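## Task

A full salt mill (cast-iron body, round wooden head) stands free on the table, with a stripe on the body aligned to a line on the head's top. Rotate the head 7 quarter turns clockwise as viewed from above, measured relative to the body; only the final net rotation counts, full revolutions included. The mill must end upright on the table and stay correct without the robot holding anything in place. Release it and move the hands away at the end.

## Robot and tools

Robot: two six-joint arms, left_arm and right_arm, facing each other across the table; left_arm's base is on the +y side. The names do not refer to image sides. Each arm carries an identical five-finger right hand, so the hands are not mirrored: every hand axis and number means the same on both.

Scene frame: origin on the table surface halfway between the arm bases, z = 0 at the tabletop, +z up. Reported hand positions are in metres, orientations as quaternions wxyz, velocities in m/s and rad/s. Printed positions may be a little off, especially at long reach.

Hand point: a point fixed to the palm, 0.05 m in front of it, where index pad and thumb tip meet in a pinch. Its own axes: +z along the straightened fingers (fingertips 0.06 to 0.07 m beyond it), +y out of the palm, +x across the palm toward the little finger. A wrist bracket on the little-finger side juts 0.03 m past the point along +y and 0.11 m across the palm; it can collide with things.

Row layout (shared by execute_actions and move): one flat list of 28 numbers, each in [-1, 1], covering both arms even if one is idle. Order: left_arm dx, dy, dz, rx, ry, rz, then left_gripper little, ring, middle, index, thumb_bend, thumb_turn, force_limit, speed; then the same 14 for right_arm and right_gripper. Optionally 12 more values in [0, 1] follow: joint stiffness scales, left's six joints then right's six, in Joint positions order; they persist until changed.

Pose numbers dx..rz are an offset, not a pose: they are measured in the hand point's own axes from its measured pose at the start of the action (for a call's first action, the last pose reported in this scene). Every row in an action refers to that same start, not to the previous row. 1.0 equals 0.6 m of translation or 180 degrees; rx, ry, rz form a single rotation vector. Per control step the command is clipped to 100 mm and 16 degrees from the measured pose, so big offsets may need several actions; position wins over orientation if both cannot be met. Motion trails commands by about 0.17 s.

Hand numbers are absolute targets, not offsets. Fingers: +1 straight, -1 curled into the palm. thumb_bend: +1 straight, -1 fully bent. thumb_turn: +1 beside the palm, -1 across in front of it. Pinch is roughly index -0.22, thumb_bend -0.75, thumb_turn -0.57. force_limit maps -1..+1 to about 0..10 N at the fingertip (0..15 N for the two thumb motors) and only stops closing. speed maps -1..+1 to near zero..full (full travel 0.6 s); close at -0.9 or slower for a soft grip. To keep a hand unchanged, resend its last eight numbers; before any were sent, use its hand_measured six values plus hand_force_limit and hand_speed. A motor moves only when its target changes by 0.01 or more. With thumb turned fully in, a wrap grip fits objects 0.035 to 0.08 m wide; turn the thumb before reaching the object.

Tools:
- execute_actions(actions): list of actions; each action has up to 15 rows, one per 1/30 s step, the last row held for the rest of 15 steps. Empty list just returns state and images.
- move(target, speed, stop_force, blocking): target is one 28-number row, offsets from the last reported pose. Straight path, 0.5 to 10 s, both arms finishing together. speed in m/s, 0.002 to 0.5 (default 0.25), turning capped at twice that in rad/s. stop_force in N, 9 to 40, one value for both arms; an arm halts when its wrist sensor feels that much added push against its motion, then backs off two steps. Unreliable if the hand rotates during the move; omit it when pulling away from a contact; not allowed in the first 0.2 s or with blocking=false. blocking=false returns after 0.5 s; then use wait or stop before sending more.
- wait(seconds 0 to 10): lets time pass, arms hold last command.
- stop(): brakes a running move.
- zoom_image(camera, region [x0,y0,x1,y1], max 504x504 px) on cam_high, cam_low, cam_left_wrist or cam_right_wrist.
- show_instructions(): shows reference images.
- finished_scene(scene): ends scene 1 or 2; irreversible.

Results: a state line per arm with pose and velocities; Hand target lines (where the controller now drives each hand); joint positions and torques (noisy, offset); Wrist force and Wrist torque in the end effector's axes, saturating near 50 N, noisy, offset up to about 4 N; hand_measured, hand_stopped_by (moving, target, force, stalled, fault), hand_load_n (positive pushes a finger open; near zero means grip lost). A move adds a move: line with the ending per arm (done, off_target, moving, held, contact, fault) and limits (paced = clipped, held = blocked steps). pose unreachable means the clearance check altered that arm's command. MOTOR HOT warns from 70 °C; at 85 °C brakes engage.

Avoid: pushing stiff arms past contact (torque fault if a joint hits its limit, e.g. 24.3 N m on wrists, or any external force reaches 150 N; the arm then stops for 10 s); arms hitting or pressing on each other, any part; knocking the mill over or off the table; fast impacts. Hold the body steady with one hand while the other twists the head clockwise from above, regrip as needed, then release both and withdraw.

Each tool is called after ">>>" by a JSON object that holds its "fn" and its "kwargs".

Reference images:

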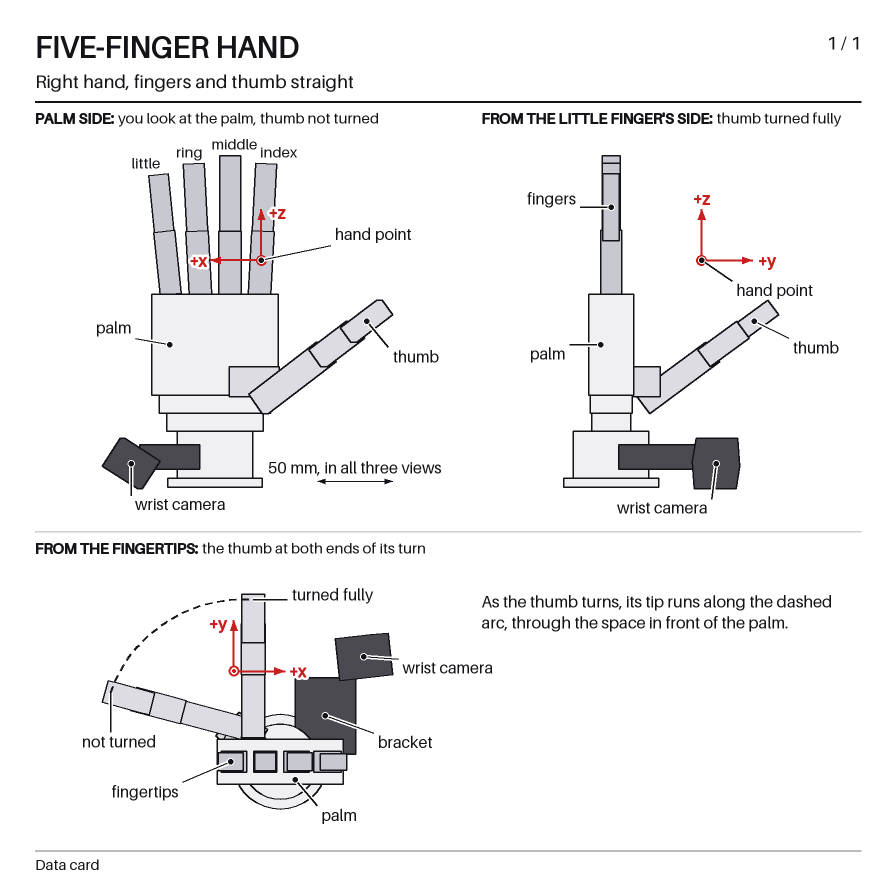

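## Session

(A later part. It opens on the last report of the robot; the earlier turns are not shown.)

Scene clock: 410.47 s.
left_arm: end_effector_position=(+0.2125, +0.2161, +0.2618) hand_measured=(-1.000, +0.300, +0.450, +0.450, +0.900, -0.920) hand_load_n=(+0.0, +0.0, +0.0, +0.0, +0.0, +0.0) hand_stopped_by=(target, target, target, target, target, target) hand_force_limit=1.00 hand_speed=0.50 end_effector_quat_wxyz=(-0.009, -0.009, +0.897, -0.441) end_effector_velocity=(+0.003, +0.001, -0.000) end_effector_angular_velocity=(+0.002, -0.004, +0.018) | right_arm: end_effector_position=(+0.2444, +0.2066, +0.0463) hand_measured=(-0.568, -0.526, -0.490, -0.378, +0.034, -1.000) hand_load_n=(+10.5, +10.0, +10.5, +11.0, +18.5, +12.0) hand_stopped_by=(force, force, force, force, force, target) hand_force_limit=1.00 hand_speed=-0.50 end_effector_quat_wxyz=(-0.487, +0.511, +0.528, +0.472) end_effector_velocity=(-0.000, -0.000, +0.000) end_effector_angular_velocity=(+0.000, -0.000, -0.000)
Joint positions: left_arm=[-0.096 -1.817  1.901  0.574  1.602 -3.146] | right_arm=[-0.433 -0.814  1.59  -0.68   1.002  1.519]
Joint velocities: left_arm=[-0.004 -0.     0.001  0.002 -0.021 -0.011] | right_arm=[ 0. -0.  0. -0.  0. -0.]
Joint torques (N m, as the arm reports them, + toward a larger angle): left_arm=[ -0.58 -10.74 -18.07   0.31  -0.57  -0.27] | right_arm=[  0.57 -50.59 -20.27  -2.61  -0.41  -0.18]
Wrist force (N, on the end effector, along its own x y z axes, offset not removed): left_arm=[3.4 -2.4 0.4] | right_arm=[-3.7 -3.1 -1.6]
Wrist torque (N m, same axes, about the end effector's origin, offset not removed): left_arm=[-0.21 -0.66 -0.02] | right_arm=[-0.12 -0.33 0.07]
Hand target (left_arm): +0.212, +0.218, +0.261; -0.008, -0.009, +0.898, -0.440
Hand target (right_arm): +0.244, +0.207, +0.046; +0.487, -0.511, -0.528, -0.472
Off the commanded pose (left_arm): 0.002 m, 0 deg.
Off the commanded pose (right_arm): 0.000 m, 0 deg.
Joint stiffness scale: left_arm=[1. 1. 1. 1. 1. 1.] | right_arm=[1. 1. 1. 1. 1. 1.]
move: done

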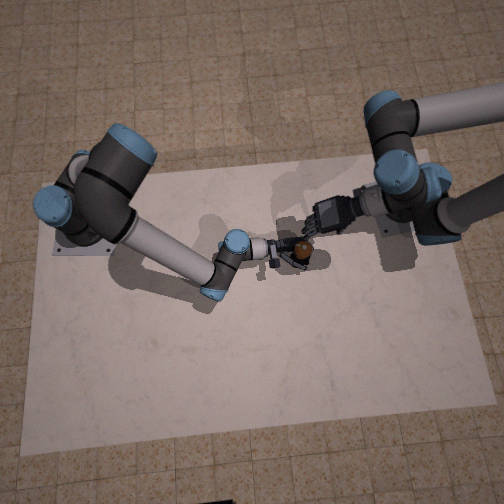

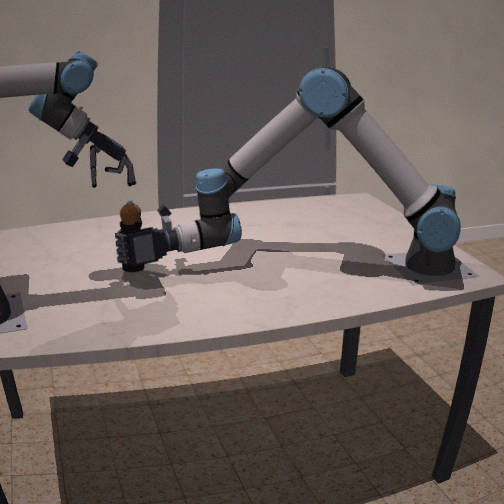

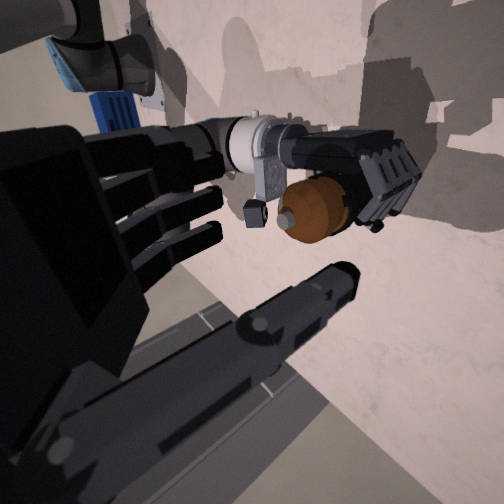

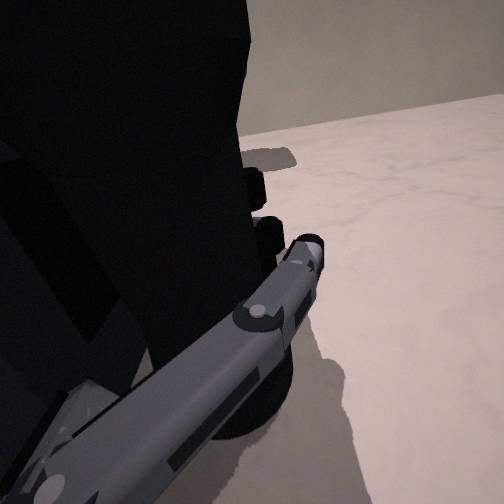

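>>> {"fn": "move", "kwargs": {"target": [-0.035,0.011,0.095,0.004,-0.132,-0.102,-1,0.3,0.45,0.45,0.9,-0.92,1,0.5,0,0,0,0,0,0,-1,-0.95,-0.95,-0.95,-1,-1,1,-0.5]}}

>>> {"fn": "move", "kwargs": {"target": [-0.002,0.08,0.062,0,0,0,-1,0.3,0.45,0.45,0.9,-0.92,1,0.5,0,0,0,0,0,0,-1,-0.95,-0.95,-0.95,-1,-1,1,-0.5], "speed": 0.08}}

>>> {"fn": "execute_actions", "kwargs": {"actions": [[[0,0,0,0,0,0,-1,0.3,0.3,0.3,0.31,-0.92,1,0,0,0,0,0,0,0,-1,-0.95,-0.95,-0.95,-1,-1,1,-0.5]],[[0,0,0,0,0,0,-1,-0.2,-0.5,-0.5,0.31,-0.92,1,0.6,0,0,0,0,0,0,-1,-0.95,-0.95,-0.95,-1,-1,1,-0.5]],[[0,0,0,0,0,0,-1,-0.2,-0.6,-0.6,0.2,-0.92,1,0.8,0,0,0,0,0,0,-1,-0.95,-0.95,-0.95,-1,-1,1,-0.5]]]}}

>>> {"fn": "move", "kwargs": {"target": [0.007,-0.005,0.007,-0.005,0.176,0.136,-1,-0.2,-0.5,-0.5,0.2,-0.92,1,0.8,0,0,0,0,0,0,-1,-0.95,-0.95,-0.95,-1,-1,1,-0.5], "speed": 0.15}}

>>> {"fn": "move", "kwargs": {"target": [0.007,-0.005,0.007,-0.005,0.176,0.136,-1,-0.2,-0.6,-0.6,0.2,-0.92,1,0.8,0,0,0,0,0,0,-1,-0.95,-0.95,-0.95,-1,-1,1,-0.5], "speed": 0.15}}

>>> {"fn": "zoom_image", "kwargs": {"camera": "cam_low", "region": [100,180,170,250]}}

Scene clock: 436.10 s.
left_arm: end_effector_position=(+0.2332, +0.1766, +0.2208) hand_measured=(-1.000, +0.300, +0.450, +0.450, +0.900, -0.920) hand_load_n=(+0.0, +0.0, +0.0, +0.0, +0.0, +0.0) hand_stopped_by=(target, target, target, target, target, target) hand_force_limit=1.00 hand_speed=0.50 end_effector_quat_wxyz=(-0.106, +0.241, -0.865, +0.428) end_effector_velocity=(+0.001, +0.001, +0.000) end_effector_angular_velocity=(+0.001, -0.001, +0.011) | right_arm: end_effector_position=(+0.2444, +0.2066, +0.0463) hand_measured=(-0.568, -0.526, -0.490, -0.378, +0.034, -1.000) hand_load_n=(+10.5, +10.0, +10.5, +11.0, +18.5, +12.0) hand_stopped_by=(force, force, force, force, force, target) hand_force_limit=1.00 hand_speed=-0.50 end_effector_quat_wxyz=(-0.487, +0.511, +0.528, +0.472) end_effector_velocity=(+0.000, -0.000, -0.000) end_effector_angular_velocity=(-0.000, +0.000, -0.000)
Joint positions: left_arm=[-0.297 -1.646  1.887  0.542  1.047 -3.633] | right_arm=[-0.433 -0.814  1.59  -0.68   1.002  1.519]
Joint velocities: left_arm=[-0.002  0.002 -0.002  0.005 -0.01  -0.01 ] | right_arm=[-0. -0.  0.  0.  0. -0.]
Joint torques (N m, as the arm reports them, + toward a larger angle): left_arm=[ -1.65 -13.12 -21.38   1.2   -1.04  -0.52] | right_arm=[  0.71 -50.3  -19.78  -2.73  -0.42  -0.3 ]
Wrist force (N, on the end effector, along its own x y z axes, offset not removed): left_arm=[3.0 3.6 5.1] | right_arm=[-8.0 -1.8 -3.8]
Wrist torque (N m, same axes, about the end effector's origin, offset not removed): left_arm=[0.53 -0.36 0.37] | right_arm=[-0.01 0.34 -0.14]
Hand target (left_arm): +0.233, +0.175, +0.221; +0.106, -0.241, +0.864, -0.428
Hand target (right_arm): +0.244, +0.207, +0.046; +0.487, -0.511, -0.528, -0.472
Off the commanded pose (left_arm): 0.001 m, 0 deg.
Off the commanded pose (right_arm): 0.000 m, 0 deg.
Joint stiffness scale: left_arm=[1. 1. 1. 1. 1. 1.] | right_arm=[1. 1. 1. 1. 1. 1.]
move: done

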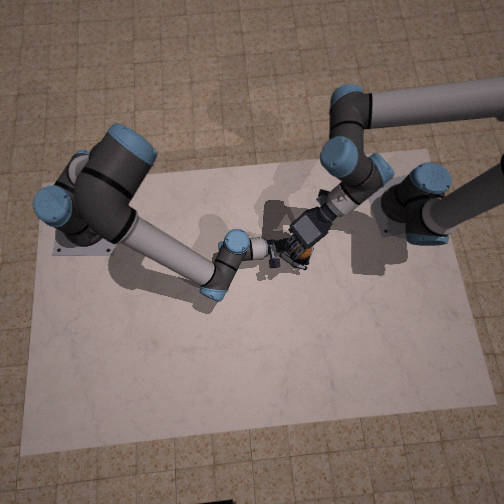

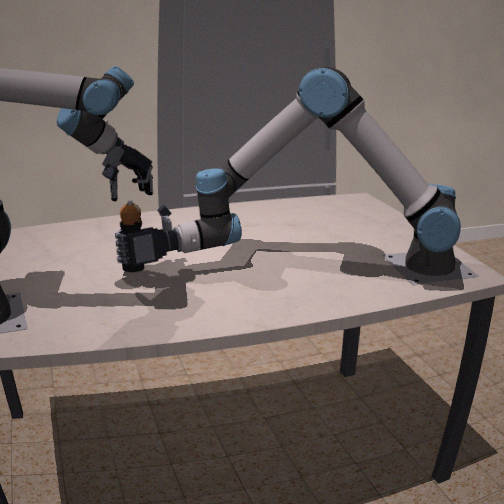

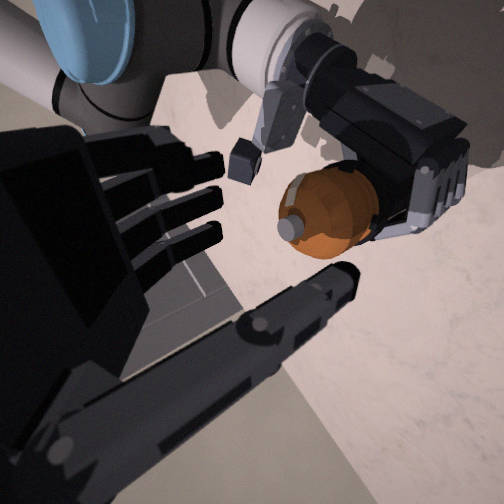

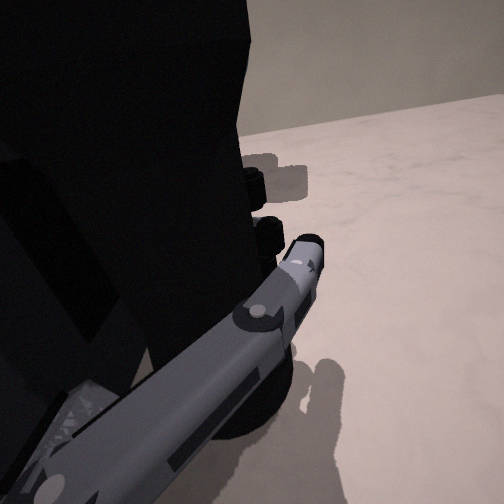

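Scene clock: 437.33 s.
left_arm: end_effector_position=(+0.2330, +0.1755, +0.1624) hand_measured=(-1.000, +0.300, +0.450, +0.450, +0.900, -0.920) hand_load_n=(+0.0, +0.0, +0.0, +0.0, +0.0, +0.0) hand_stopped_by=(target, target, target, target, target, target) hand_force_limit=1.00 hand_speed=0.50 end_effector_quat_wxyz=(-0.105, +0.241, -0.864, +0.430) end_effector_velocity=(-0.000, -0.003, +0.001) end_effector_angular_velocity=(-0.016, +0.003, +0.001) | right_arm: end_effector_position=(+0.2444, +0.2066, +0.0463) hand_measured=(-0.568, -0.526, -0.490, -0.378, +0.034, -1.000) hand_load_n=(+10.5, +10.0, +10.5, +11.0, +18.5, +12.0) hand_stopped_by=(force, force, force, force, force, target) hand_force_limit=1.00 hand_speed=-0.50 end_effector_quat_wxyz=(-0.487, +0.511, +0.528, +0.472) end_effector_velocity=(-0.000, -0.000, +0.000) end_effector_angular_velocity=(+0.000, -0.000, -0.000)
Joint positions: left_arm=[-0.297 -1.599  2.001  0.378  1.047 -3.634] | right_arm=[-0.433 -0.814  1.59  -0.68   1.002  1.519]
Joint velocities: left_arm=[ 0.001 -0.003  0.001 -0.014 -0.    -0.001] | right_arm=[-0. -0.  0.  0. -0. -0.]
Joint torques (N m, as the arm reports them, + toward a larger angle): left_arm=[ -0.69 -14.94 -15.39   0.52  -0.73   0.15] | right_arm=[  0.63 -50.49 -19.98  -2.69  -0.44  -0.26]
Wrist force (N, on the end effector, along its own x y z axes, offset not removed): left_arm=[1.1 -0.3 2.3] | right_arm=[-7.7 -4.3 -1.3]
Wrist torque (N m, same axes, about the end effector's origin, offset not removed): left_arm=[0.03 -0.62 0.16] | right_arm=[-0.33 0.32 -0.22]
Hand target (left_arm): +0.233, +0.176, +0.160; +0.106, -0.241, +0.865, -0.428
Hand target (right_arm): +0.244, +0.207, +0.046; +0.487, -0.511, -0.528, -0.472
Off the commanded pose (left_arm): 0.002 m, 0 deg.
Off the commanded pose (right_arm): 0.000 m, 0 deg.
Joint stiffness scale: left_arm=[1. 1. 1. 1. 1. 1.] | right_arm=[1. 1. 1. 1. 1. 1.]
move: done

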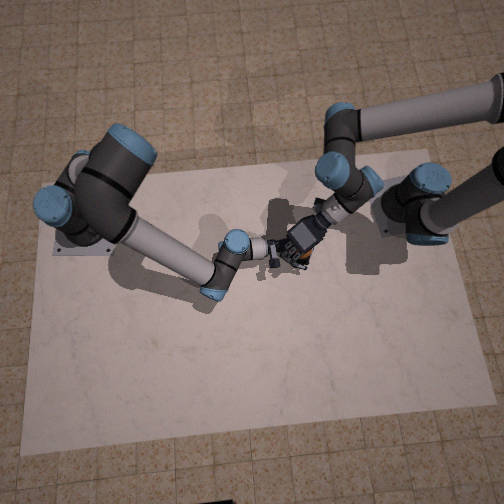

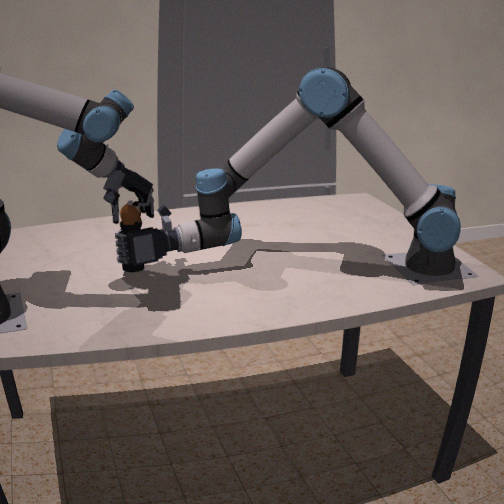

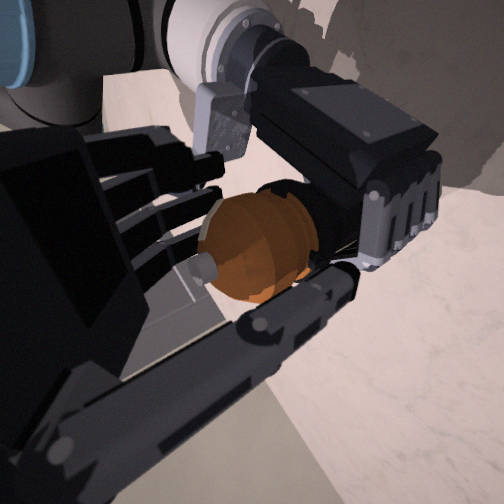

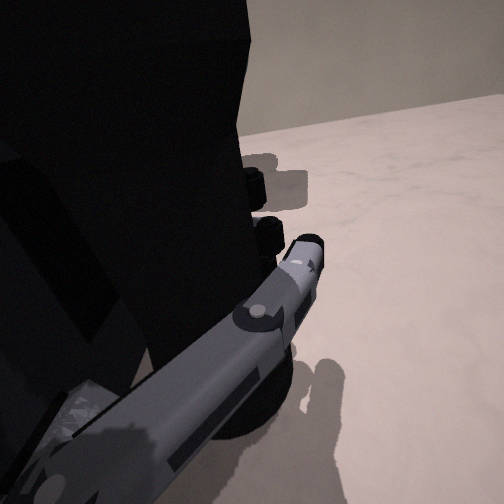

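Scene clock: 438.83 s.
left_arm: end_effector_position=(+0.2327, +0.1748, +0.1625) hand_measured=(-1.000, -0.200, +0.148, +0.154, +0.328, -0.920) hand_load_n=(+0.0, +1.0, +11.0, +11.5, +18.0, +2.0) hand_stopped_by=(target, target, force, force, force, target) hand_force_limit=1.00 hand_speed=0.80 end_effector_quat_wxyz=(-0.104, +0.241, -0.863, +0.431) end_effector_velocity=(+0.000, +0.000, -0.002) end_effector_angular_velocity=(+0.004, +0.000, +0.001) | right_arm: end_effector_position=(+0.2441, +0.2068, +0.0464) hand_measured=(-0.568, -0.526, -0.490, -0.378, +0.036, -1.000) hand_load_n=(+11.5, +10.0, +10.0, +10.0, +19.0, +11.5) hand_stopped_by=(force, force, force, force, force, target) hand_force_limit=1.00 hand_speed=-0.50 end_effector_quat_wxyz=(-0.487, +0.511, +0.528, +0.472) end_effector_velocity=(+0.000, +0.000, -0.000) end_effector_angular_velocity=(+0.000, -0.000, -0.000)
Joint positions: left_arm=[-0.297 -1.599  2.001  0.376  1.047 -3.634] | right_arm=[-0.433 -0.814  1.59  -0.681  1.002  1.519]
Joint velocities: left_arm=[ 0.001  0.004  0.     0.     0.    -0.001] | right_arm=[-0.  0. -0. -0.  0.  0.]
Joint torques (N m, as the arm reports them, + toward a larger angle): left_arm=[  0.37 -17.84 -18.08   0.99  -1.09   0.04] | right_arm=[  0.39 -47.52 -17.93  -1.86  -0.47  -0.02]
Wrist force (N, on the end effector, along its own x y z axes, offset not removed): left_arm=[4.1 0.0 3.1] | right_arm=[-4.7 0.5 1.7]
Wrist torque (N m, same axes, about the end effector's origin, offset not removed): left_arm=[0.05 -0.59 0.11] | right_arm=[0.13 -0.49 0.07]
Hand target (left_arm): +0.233, +0.175, +0.162; +0.104, -0.241, +0.863, -0.431
Hand target (right_arm): +0.244, +0.207, +0.046; +0.487, -0.511, -0.528, -0.472
Off the commanded pose (left_arm): 0.000 m, 0 deg.
Off the commanded pose (right_arm): 0.000 m, 0 deg.
Joint stiffness scale: left_arm=[1. 1. 1. 1. 1. 1.] | right_arm=[1. 1. 1. 1. 1. 1.]

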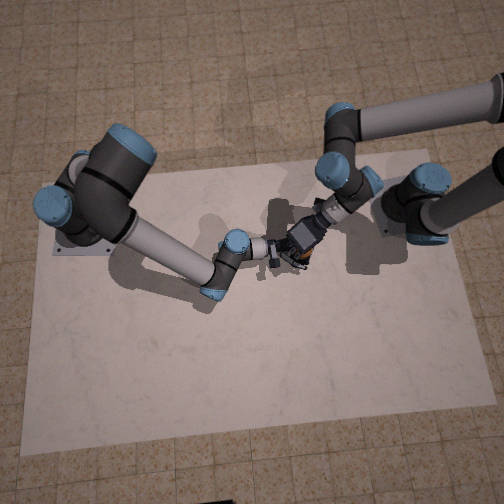

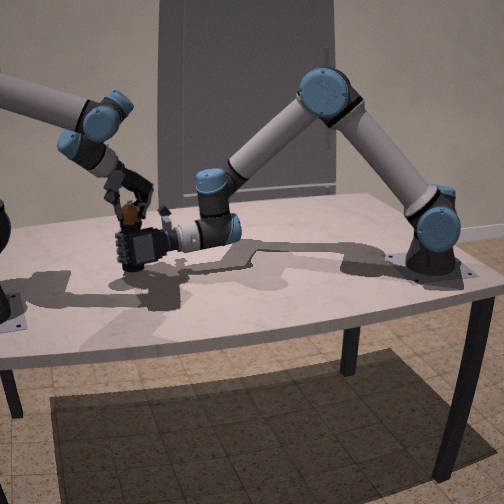

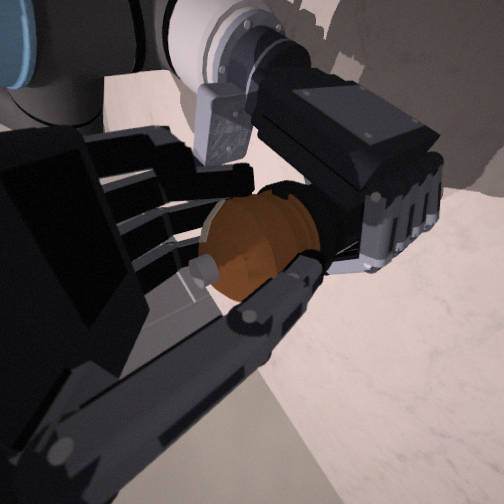

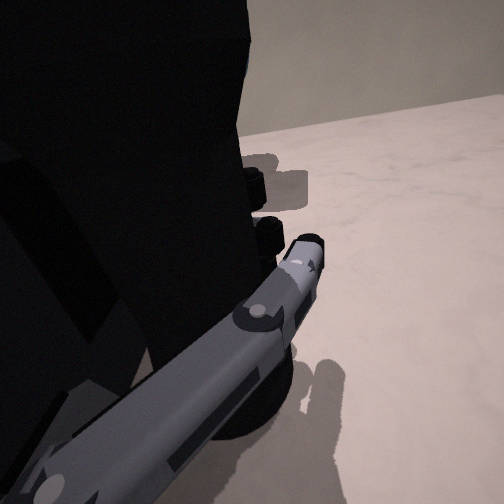

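Scene clock: 441.70 s.
left_arm: end_effector_position=(+0.2321, +0.1687, +0.1624) hand_measured=(-1.000, -0.200, +0.148, +0.154, +0.330, -0.920) hand_load_n=(+0.0, +0.0, +9.5, +10.0, +19.0, -5.5) hand_stopped_by=(target, target, force, force, force, target) hand_force_limit=1.00 hand_speed=0.80 end_effector_quat_wxyz=(-0.047, +0.068, +0.893, -0.442) end_effector_velocity=(-0.000, -0.000, -0.000) end_effector_angular_velocity=(+0.001, -0.001, -0.013) | right_arm: end_effector_position=(+0.2446, +0.2067, +0.0463) hand_measured=(-0.568, -0.526, -0.490, -0.378, +0.036, -1.000) hand_load_n=(+11.0, +9.5, +9.5, +10.0, +18.5, +11.5) hand_stopped_by=(force, force, force, force, force, target) hand_force_limit=1.00 hand_speed=-0.50 end_effector_quat_wxyz=(-0.487, +0.511, +0.528, +0.472) end_effector_velocity=(+0.000, -0.000, +0.000) end_effector_angular_velocity=(+0.000, -0.000, -0.000)
Joint positions: left_arm=[ 0.067 -1.579  1.966  0.297  1.867 -2.937] | right_arm=[-0.433 -0.814  1.59  -0.681  1.002  1.519]
Joint velocities: left_arm=[ 0.005  0.005 -0.004  0.004  0.014  0.013] | right_arm=[-0. -0. -0.  0.  0. -0.]
Joint torques (N m, as the arm reports them, + toward a larger angle): left_arm=[  0.35 -18.64 -21.48   1.23   1.14   0.21] | right_arm=[  0.42 -47.87 -18.32  -2.14  -0.74  -0.12]
Wrist force (N, on the end effector, along its own x y z axes, offset not removed): left_arm=[1.1 -4.6 4.7] | right_arm=[-4.3 -7.6 2.1]
Wrist torque (N m, same axes, about the end effector's origin, offset not removed): left_arm=[-0.96 -0.72 -0.38] | right_arm=[-1.31 -0.19 -0.15]
Hand target (left_arm): +0.232, +0.168, +0.162; -0.048, +0.070, +0.893, -0.442
Hand target (right_arm): +0.244, +0.207, +0.046; +0.487, -0.511, -0.528, -0.472
Off the commanded pose (left_arm): 0.001 m, 0 deg.
Off the commanded pose (right_arm): 0.001 m, 0 deg.
Joint stiffness scale: left_arm=[1. 1. 1. 1. 1. 1.] | right_arm=[1. 1. 1. 1. 1. 1.]
move: done

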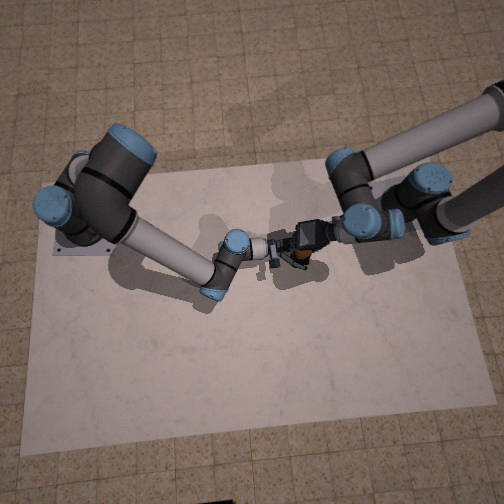

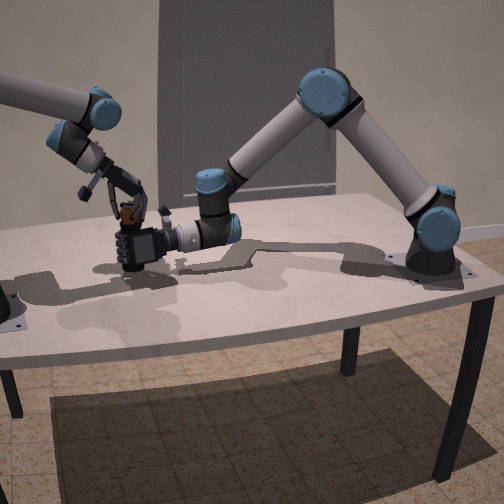

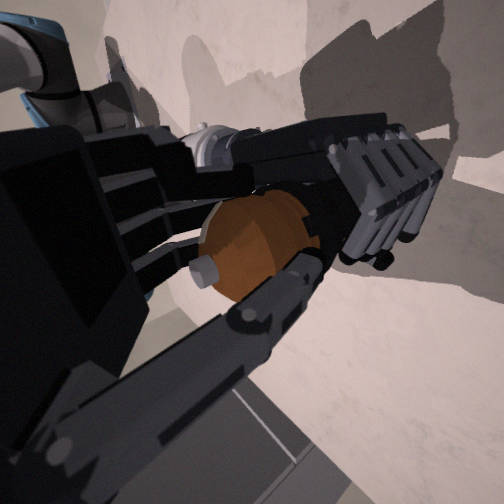

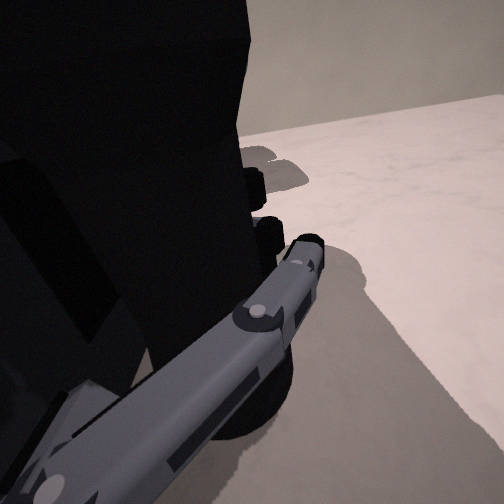

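Scene clock: 444.57 s.
left_arm: end_effector_position=(+0.2270, +0.1652, +0.1619) hand_measured=(-1.000, -0.200, +0.144, +0.154, +0.330, -0.920) hand_load_n=(+0.0, +0.0, +11.0, +8.5, +21.5, -7.0) hand_stopped_by=(target, target, force, force, force, target) hand_force_limit=1.00 hand_speed=0.80 end_effector_quat_wxyz=(-0.192, +0.371, +0.816, -0.400) end_effector_velocity=(-0.001, +0.001, +0.001) end_effector_angular_velocity=(+0.004, -0.000, -0.018) | right_arm: end_effector_position=(+0.2446, +0.2066, +0.0461) hand_measured=(-0.568, -0.526, -0.490, -0.378, +0.036, -1.000) hand_load_n=(+10.0, +9.5, +9.5, +10.5, +18.5, +12.0) hand_stopped_by=(force, force, force, force, force, target) hand_force_limit=1.00 hand_speed=-0.50 end_effector_quat_wxyz=(-0.487, +0.511, +0.528, +0.472) end_effector_velocity=(-0.000, -0.000, -0.001) end_effector_angular_velocity=(-0.001, +0.000, -0.000)
Joint positions: left_arm=[ 0.303 -1.236  1.682  0.791  2.444 -2.017] | right_arm=[-0.433 -0.813  1.59  -0.68   1.003  1.519]
Joint velocities: left_arm=[ 0.001  0.007 -0.007  0.024  0.004  0.028] | right_arm=[ 0.     0.001  0.    -0.001  0.    -0.   ]
Joint torques (N m, as the arm reports them, + toward a larger angle): left_arm=[ -0.46 -29.31 -18.33   2.36   1.03   0.56] | right_arm=[  0.13 -50.75 -20.2   -2.73  -0.64  -0.17]
Wrist force (N, on the end effector, along its own x y z axes, offset not removed): left_arm=[3.6 1.9 -1.6] | right_arm=[-7.6 -3.9 -1.5]
Wrist torque (N m, same axes, about the end effector's origin, offset not removed): left_arm=[0.95 -1.37 0.02] | right_arm=[-0.66 0.53 -0.43]
Hand target (left_arm): +0.227, +0.164, +0.162; -0.193, +0.372, +0.815, -0.400
Hand target (right_arm): +0.245, +0.207, +0.046; +0.487, -0.511, -0.528, -0.472
Off the commanded pose (left_arm): 0.001 m, 0 deg.
Off the commanded pose (right_arm): 0.000 m, 0 deg.
Joint stiffness scale: left_arm=[1. 1. 1. 1. 1. 1.] | right_arm=[1. 1. 1. 1. 1. 1.]
move: done

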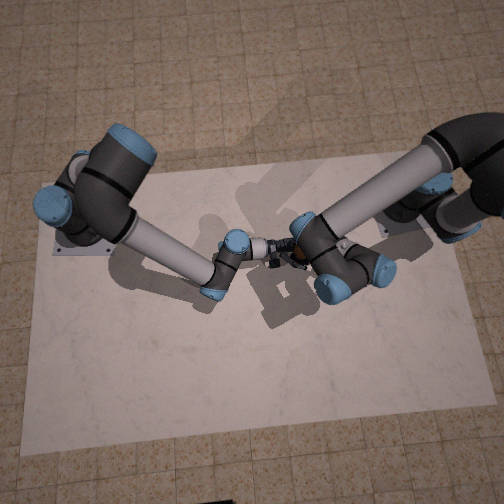

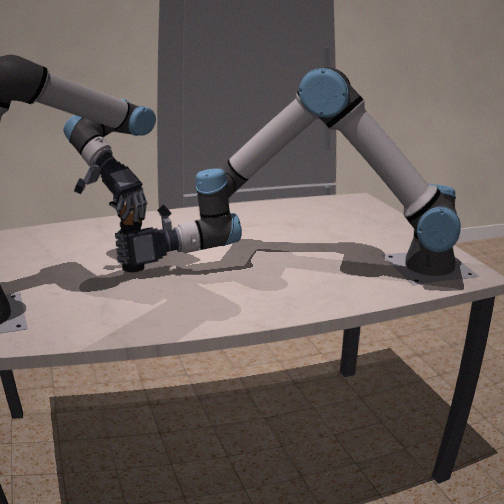

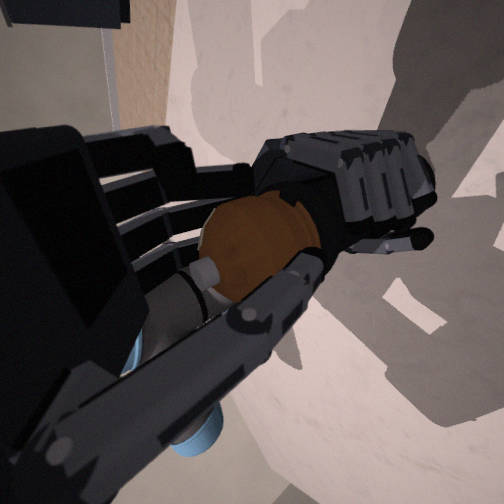

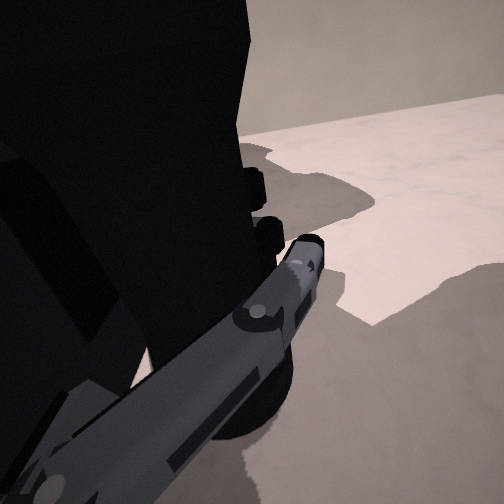

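Region (100, 180, 170, 250) of cam_low's 504x504 image, scaled by 7.200, with more detail than that image has.

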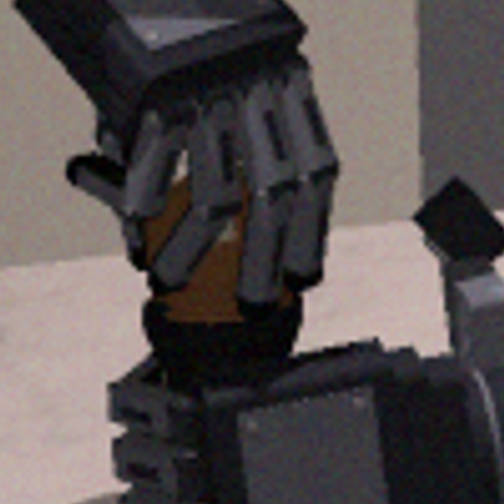

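>>> {"fn": "move", "kwargs": {"target": [0.003,-0.003,0.004,-0.002,0.097,0.074,-1,-0.2,-0.5,-0.5,0.2,-0.92,1,0.8,0,0,0,0,0,0,-1,-0.95,-0.95,-0.95,-1,-1,1,-0.5], "speed": 0.15}}

>>> {"fn": "move", "kwargs": {"target": [0,0,0,0,0,0,-1,0.3,0.45,0.45,0.9,-0.92,1,0.5,0,0,0,0,0,0,-1,-0.95,-0.95,-0.95,-1,-1,1,-0.5]}}

>>> {"fn": "move", "kwargs": {"target": [0.06,-0.13,-0.1,0.01,-0.26,-0.2,-1,0.3,0.45,0.45,0.9,-0.92,1,0.5,-0.016,0,0,0,0,0,-1,-0.95,-0.95,-0.95,-1,-1,1,-0.5], "speed": 0.3}}

>>> {"fn": "zoom_image", "kwargs": {"camera": "cam_low", "region": [90,190,180,280]}}

Scene clock: 457.40 s.
left_arm: end_effector_position=(+0.2235, +0.1665, +0.1605) hand_measured=(-1.000, -0.200, +0.144, +0.146, +0.332, -0.920) hand_load_n=(+0.0, +0.0, +2.0, +10.0, +17.5, -7.0) hand_stopped_by=(target, target, force, force, force, target) hand_force_limit=1.00 hand_speed=0.80 end_effector_quat_wxyz=(-0.265, +0.518, +0.732, -0.355) end_effector_velocity=(-0.000, +0.001, -0.000) end_effector_angular_velocity=(+0.000, +0.001, -0.017) | right_arm: end_effector_position=(+0.2445, +0.2067, +0.0467) hand_measured=(-0.568, -0.526, -0.490, -0.378, +0.036, -0.998) hand_load_n=(+8.0, +8.0, +9.0, +10.5, +19.0, +13.0) hand_stopped_by=(force, force, force, force, force, target) hand_force_limit=1.00 hand_speed=-0.50 end_effector_quat_wxyz=(-0.487, +0.511, +0.528, +0.472) end_effector_velocity=(+0.000, +0.000, +0.000) end_effector_angular_velocity=(+0.000, -0.000, -0.000)
Joint positions: left_arm=[ 0.331 -1.041  1.537  1.26   2.475 -1.363] | right_arm=[-0.433 -0.814  1.59  -0.681  1.003  1.518]
Joint velocities: left_arm=[ 0.     0.007 -0.004  0.019 -0.002  0.028] | right_arm=[-0. -0. -0. -0. -0.  0.]
Joint torques (N m, as the arm reports them, + toward a larger angle): left_arm=[ -1.34 -40.7  -20.88   3.43   3.02   0.76] | right_arm=[  1.07 -44.52 -16.6   -1.06  -0.37   0.1 ]
Wrist force (N, on the end effector, along its own x y z axes, offset not removed): left_arm=[2.4 5.0 5.1] | right_arm=[3.7 -6.8 -2.0]
Wrist torque (N m, same axes, about the end effector's origin, offset not removed): left_arm=[-0.82 -0.55 -0.39] | right_arm=[-0.70 -0.16 -0.13]
Hand target (left_arm): +0.223, +0.165, +0.162; -0.265, +0.519, +0.730, -0.356
Hand target (right_arm): +0.245, +0.207, +0.046; +0.487, -0.511, -0.528, -0.472
Off the commanded pose (left_arm): 0.002 m, 0 deg.
Off the commanded pose (right_arm): 0.001 m, 0 deg.
Joint stiffness scale: left_arm=[1. 1. 1. 1. 1. 1.] | right_arm=[1. 1. 1. 1. 1. 1.]
move: done

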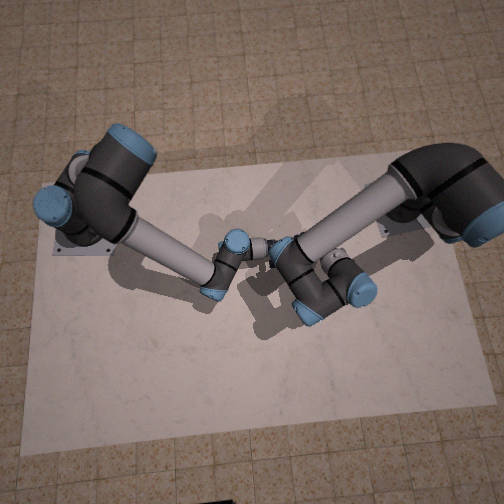

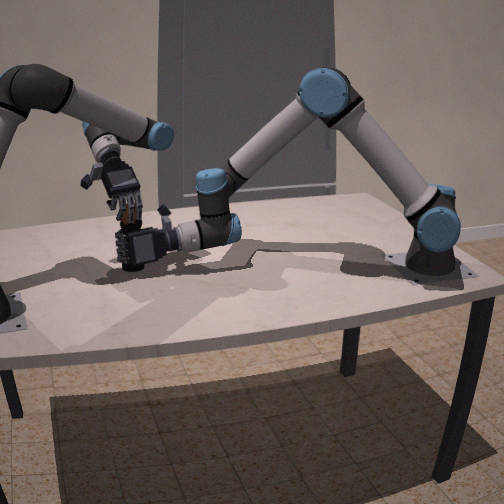

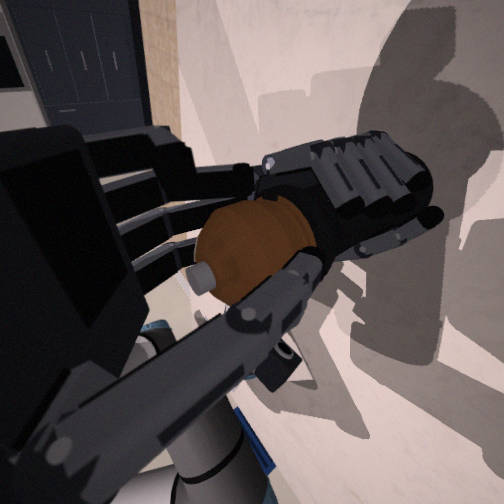

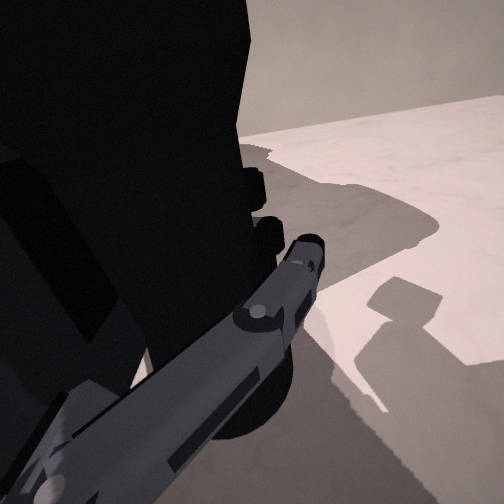

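Scene clock: 458.07 s.
left_arm: end_effector_position=(+0.2236, +0.1666, +0.1609) hand_measured=(-1.000, +0.300, +0.450, +0.450, +0.900, -0.920) hand_load_n=(+0.0, +0.0, +0.0, +0.0, +0.0, +0.0) hand_stopped_by=(target, target, target, target, target, target) hand_force_limit=1.00 hand_speed=0.50 end_effector_quat_wxyz=(-0.265, +0.517, +0.732, -0.355) end_effector_velocity=(+0.000, -0.000, -0.000) end_effector_angular_velocity=(-0.002, -0.001, -0.001) | right_arm: end_effector_position=(+0.2439, +0.2066, +0.0452) hand_measured=(-0.568, -0.526, -0.490, -0.378, +0.036, -0.998) hand_load_n=(+8.5, +8.5, +9.5, +11.0, +19.0, +13.5) hand_stopped_by=(force, force, force, force, force, target) hand_force_limit=1.00 hand_speed=-0.50 end_effector_quat_wxyz=(-0.487, +0.512, +0.529, +0.471) end_effector_velocity=(-0.000, -0.000, -0.000) end_effector_angular_velocity=(-0.000, +0.000, +0.000)
Joint positions: left_arm=[ 0.332 -1.042  1.537  1.261  2.476 -1.363] | right_arm=[-0.433 -0.812  1.59  -0.68   1.002  1.518]
Joint velocities: left_arm=[-0.    -0.     0.    -0.001  0.     0.001] | right_arm=[ 0.  0.  0. -0. -0.  0.]
Joint torques (N m, as the arm reports them, + toward a larger angle): left_arm=[ -1.05 -37.95 -15.48   2.02   0.57  -0.54] | right_arm=[ -0.06 -51.42 -19.9   -3.05  -0.29  -0.2 ]
Wrist force (N, on the end effector, along its own x y z axes, offset not removed): left_arm=[5.0 -2.6 4.5] | right_arm=[-5.6 -4.4 0.6]
Wrist torque (N m, same axes, about the end effector's origin, offset not removed): left_arm=[-0.64 -0.80 0.13] | right_arm=[-0.56 -0.14 -0.03]
Hand target (left_arm): +0.223, +0.167, +0.160; -0.265, +0.518, +0.732, -0.355
Hand target (right_arm): +0.245, +0.207, +0.047; +0.487, -0.511, -0.528, -0.472
Off the commanded pose (left_arm): 0.000 m, 0 deg.
Off the commanded pose (right_arm): 0.002 m, 0 deg.
Joint stiffness scale: left_arm=[1. 1. 1. 1. 1. 1.] | right_arm=[1. 1. 1. 1. 1. 1.]
move: done

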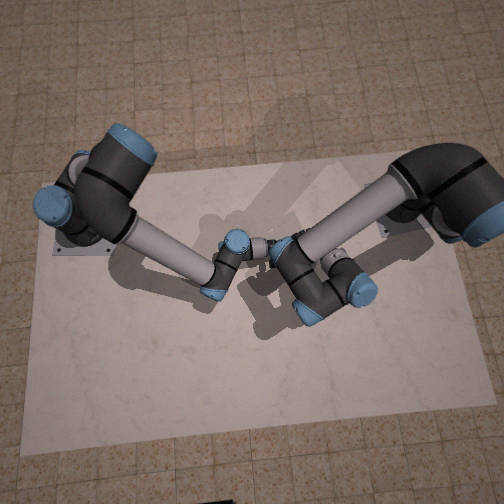

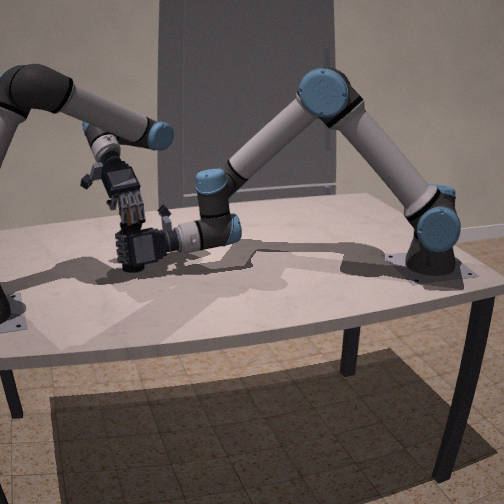

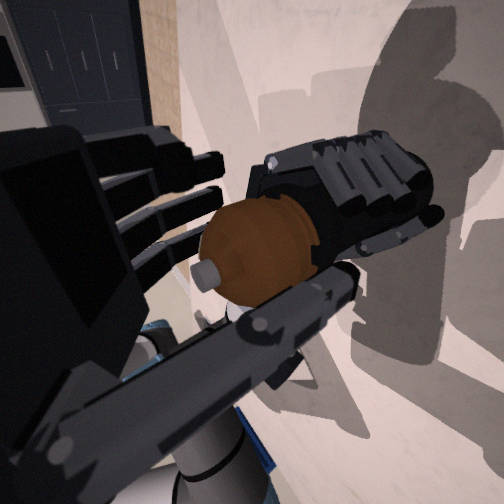

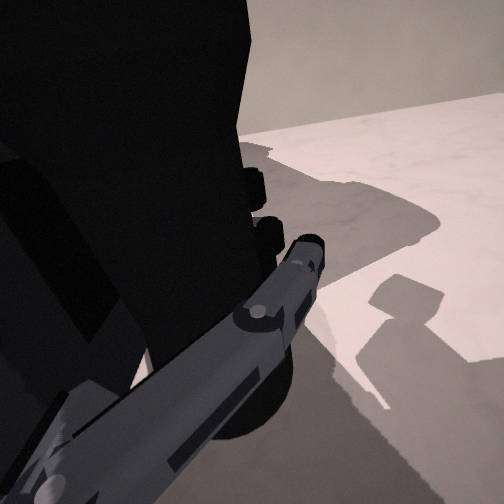

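Scene clock: 460.53 s.
left_arm: end_effector_position=(+0.2136, +0.1974, +0.2613) hand_measured=(-1.000, +0.300, +0.450, +0.450, +0.900, -0.920) hand_load_n=(+0.0, +0.0, +0.0, +0.0, +0.0, +0.0) hand_stopped_by=(target, target, target, target, target, target) hand_force_limit=1.00 hand_speed=0.50 end_effector_quat_wxyz=(-0.060, +0.087, +0.890, -0.443) end_effector_velocity=(+0.002, +0.000, +0.000) end_effector_angular_velocity=(+0.002, -0.004, +0.014) | right_arm: end_effector_position=(+0.2445, +0.2077, +0.0391) hand_measured=(-0.568, -0.526, -0.490, -0.378, +0.036, -0.998) hand_load_n=(+8.5, +8.5, +9.5, +11.0, +19.0, +13.5) hand_stopped_by=(force, force, force, force, force, target) hand_force_limit=1.00 hand_speed=-0.50 end_effector_quat_wxyz=(-0.487, +0.510, +0.528, +0.473) end_effector_velocity=(-0.000, +0.000, +0.000) end_effector_angular_velocity=(+0.000, -0.000, +0.000)
Joint positions: left_arm=[ 0.053 -1.718  1.833  0.57   1.895 -2.922] | right_arm=[-0.433 -0.8    1.59  -0.698  1.002  1.518]
Joint velocities: left_arm=[-0.005 -0.003  0.     0.    -0.018 -0.009] | right_arm=[ 0.    -0.001  0.    -0.     0.     0.   ]
Joint torques (N m, as the arm reports them, + toward a larger angle): left_arm=[ -1.7  -15.31 -16.71   0.46  -0.35  -0.37] | right_arm=[  0.13 -48.99 -15.68  -2.94  -0.74  -0.32]
Wrist force (N, on the end effector, along its own x y z axes, offset not removed): left_arm=[6.5 0.4 1.3] | right_arm=[-7.6 -2.7 -1.7]
Wrist torque (N m, same axes, about the end effector's origin, offset not removed): left_arm=[0.07 -1.09 0.48] | right_arm=[-0.22 0.37 0.01]
Hand target (left_arm): +0.213, +0.199, +0.261; -0.059, +0.087, +0.891, -0.443
Hand target (right_arm): +0.244, +0.206, +0.036; +0.487, -0.512, -0.529, -0.471
Off the commanded pose (left_arm): 0.002 m, 0 deg.
Off the commanded pose (right_arm): 0.004 m, 0 deg.
Joint stiffness scale: left_arm=[1. 1. 1. 1. 1. 1.] | right_arm=[1. 1. 1. 1. 1. 1.]
move: off_target (right_arm)

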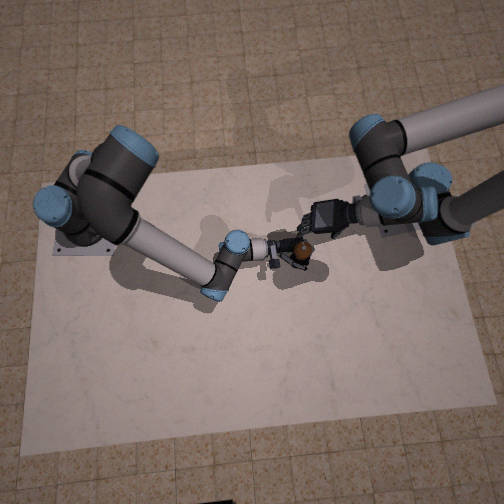

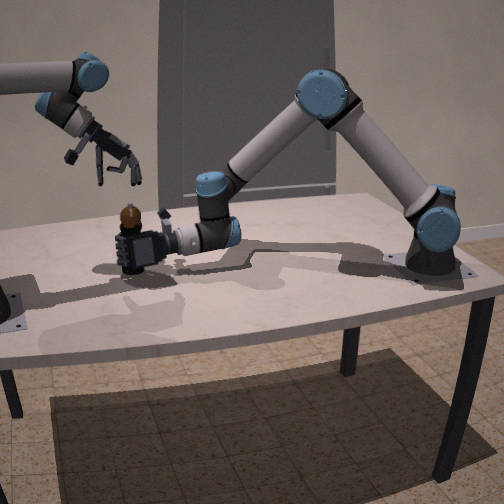

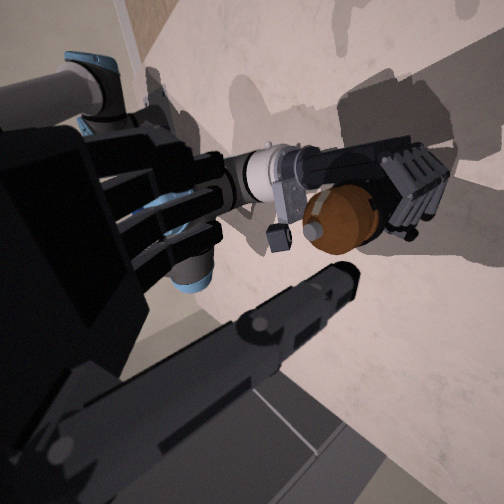

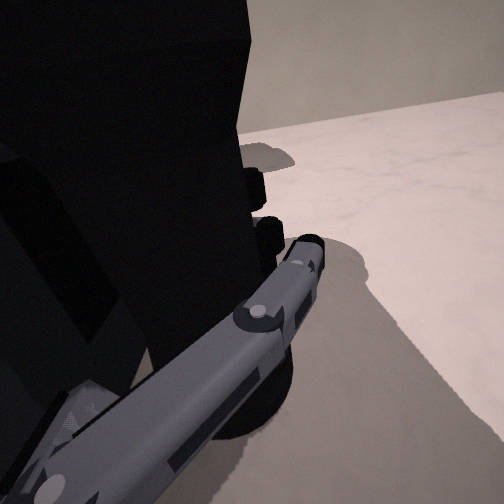

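Region (90, 190, 180, 280) of cam_low's 504x504 image, scaled by 5.600, with more detail than that image has.

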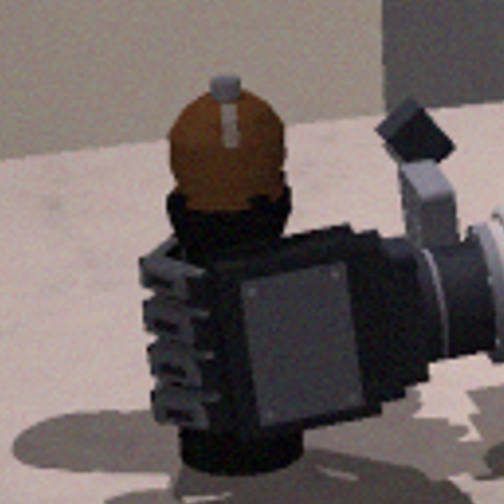

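>>> {"fn": "execute_actions", "kwargs": {"actions": []}}

Scene clock: 493.57 s.
left_arm: end_effector_position=(+0.2138, +0.1975, +0.2613) hand_measured=(-1.000, +0.300, +0.450, +0.450, +0.900, -0.920) hand_load_n=(+0.0, +0.0, +0.0, +0.0, +0.0, +0.0) hand_stopped_by=(target, target, target, target, target, target) hand_force_limit=1.00 hand_speed=0.50 end_effector_quat_wxyz=(-0.059, +0.087, +0.890, -0.443) end_effector_velocity=(+0.000, +0.000, -0.000) end_effector_angular_velocity=(-0.000, -0.000, +0.001) | right_arm: end_effector_position=(+0.2445, +0.2077, +0.0391) hand_measured=(-0.568, -0.526, -0.490, -0.378, +0.036, -0.998) hand_load_n=(+8.5, +8.5, +9.5, +11.0, +19.0, +13.5) hand_stopped_by=(force, force, force, force, force, target) hand_force_limit=1.00 hand_speed=-0.50 end_effector_quat_wxyz=(-0.487, +0.510, +0.528, +0.473) end_effector_velocity=(+0.000, -0.000, +0.000) end_effector_angular_velocity=(+0.000, -0.000, -0.000)
Joint positions: left_arm=[ 0.052 -1.718  1.833  0.57   1.893 -2.923] | right_arm=[-0.433 -0.8    1.59  -0.698  1.002  1.518]
Joint velocities: left_arm=[ 0.001  0.     0.    -0.     0.     0.   ] | right_arm=[-0. -0.  0.  0.  0.  0.]
Joint torques (N m, as the arm reports them, + toward a larger angle): left_arm=[ -0.54 -15.85 -17.1    0.45  -0.33  -0.34] | right_arm=[  0.63 -48.92 -15.29  -3.19  -0.9   -0.32]
Wrist force (N, on the end effector, along its own x y z axes, offset not removed): left_arm=[5.0 1.0 0.4] | right_arm=[-6.0 -0.6 -0.4]
Wrist torque (N m, same axes, about the end effector's origin, offset not removed): left_arm=[0.44 -1.01 0.71] | right_arm=[0.19 0.01 -0.04]
Hand target (left_arm): +0.213, +0.199, +0.261; -0.059, +0.087, +0.891, -0.443
Hand target (right_arm): +0.244, +0.206, +0.036; +0.487, -0.512, -0.529, -0.471
Off the commanded pose (left_arm): 0.002 m, 0 deg.
Off the commanded pose (right_arm): 0.004 m, 0 deg.
Joint stiffness scale: left_arm=[1. 1. 1. 1. 1. 1.] | right_arm=[1. 1. 1. 1. 1. 1.]

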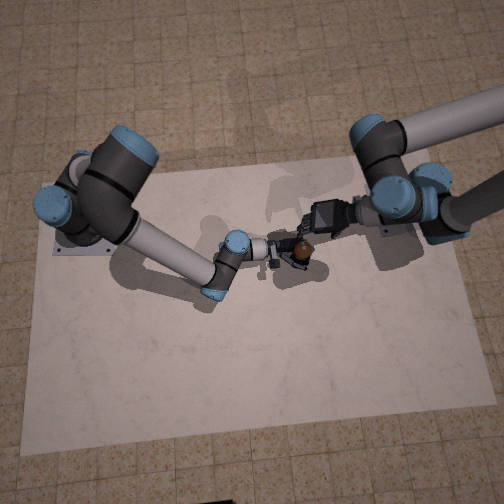

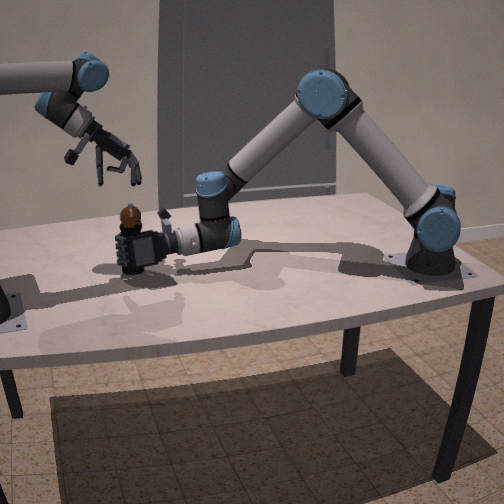

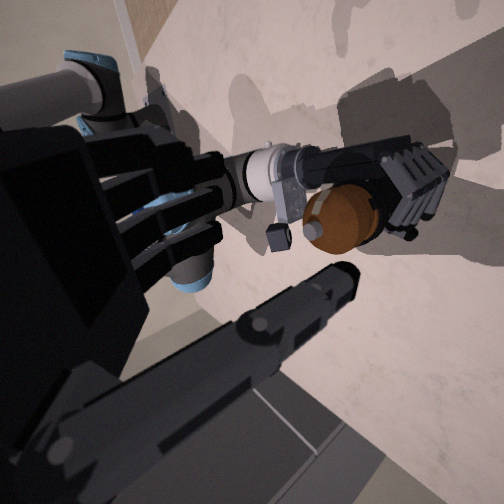

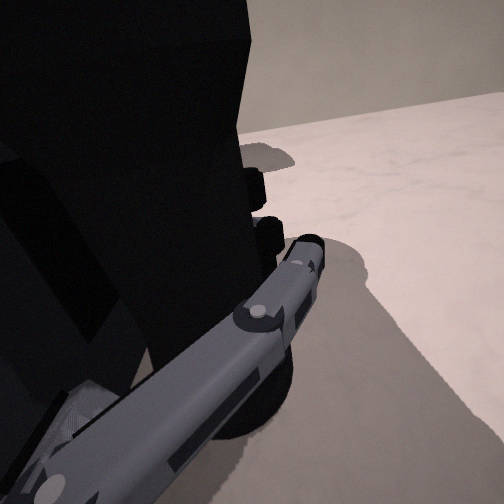

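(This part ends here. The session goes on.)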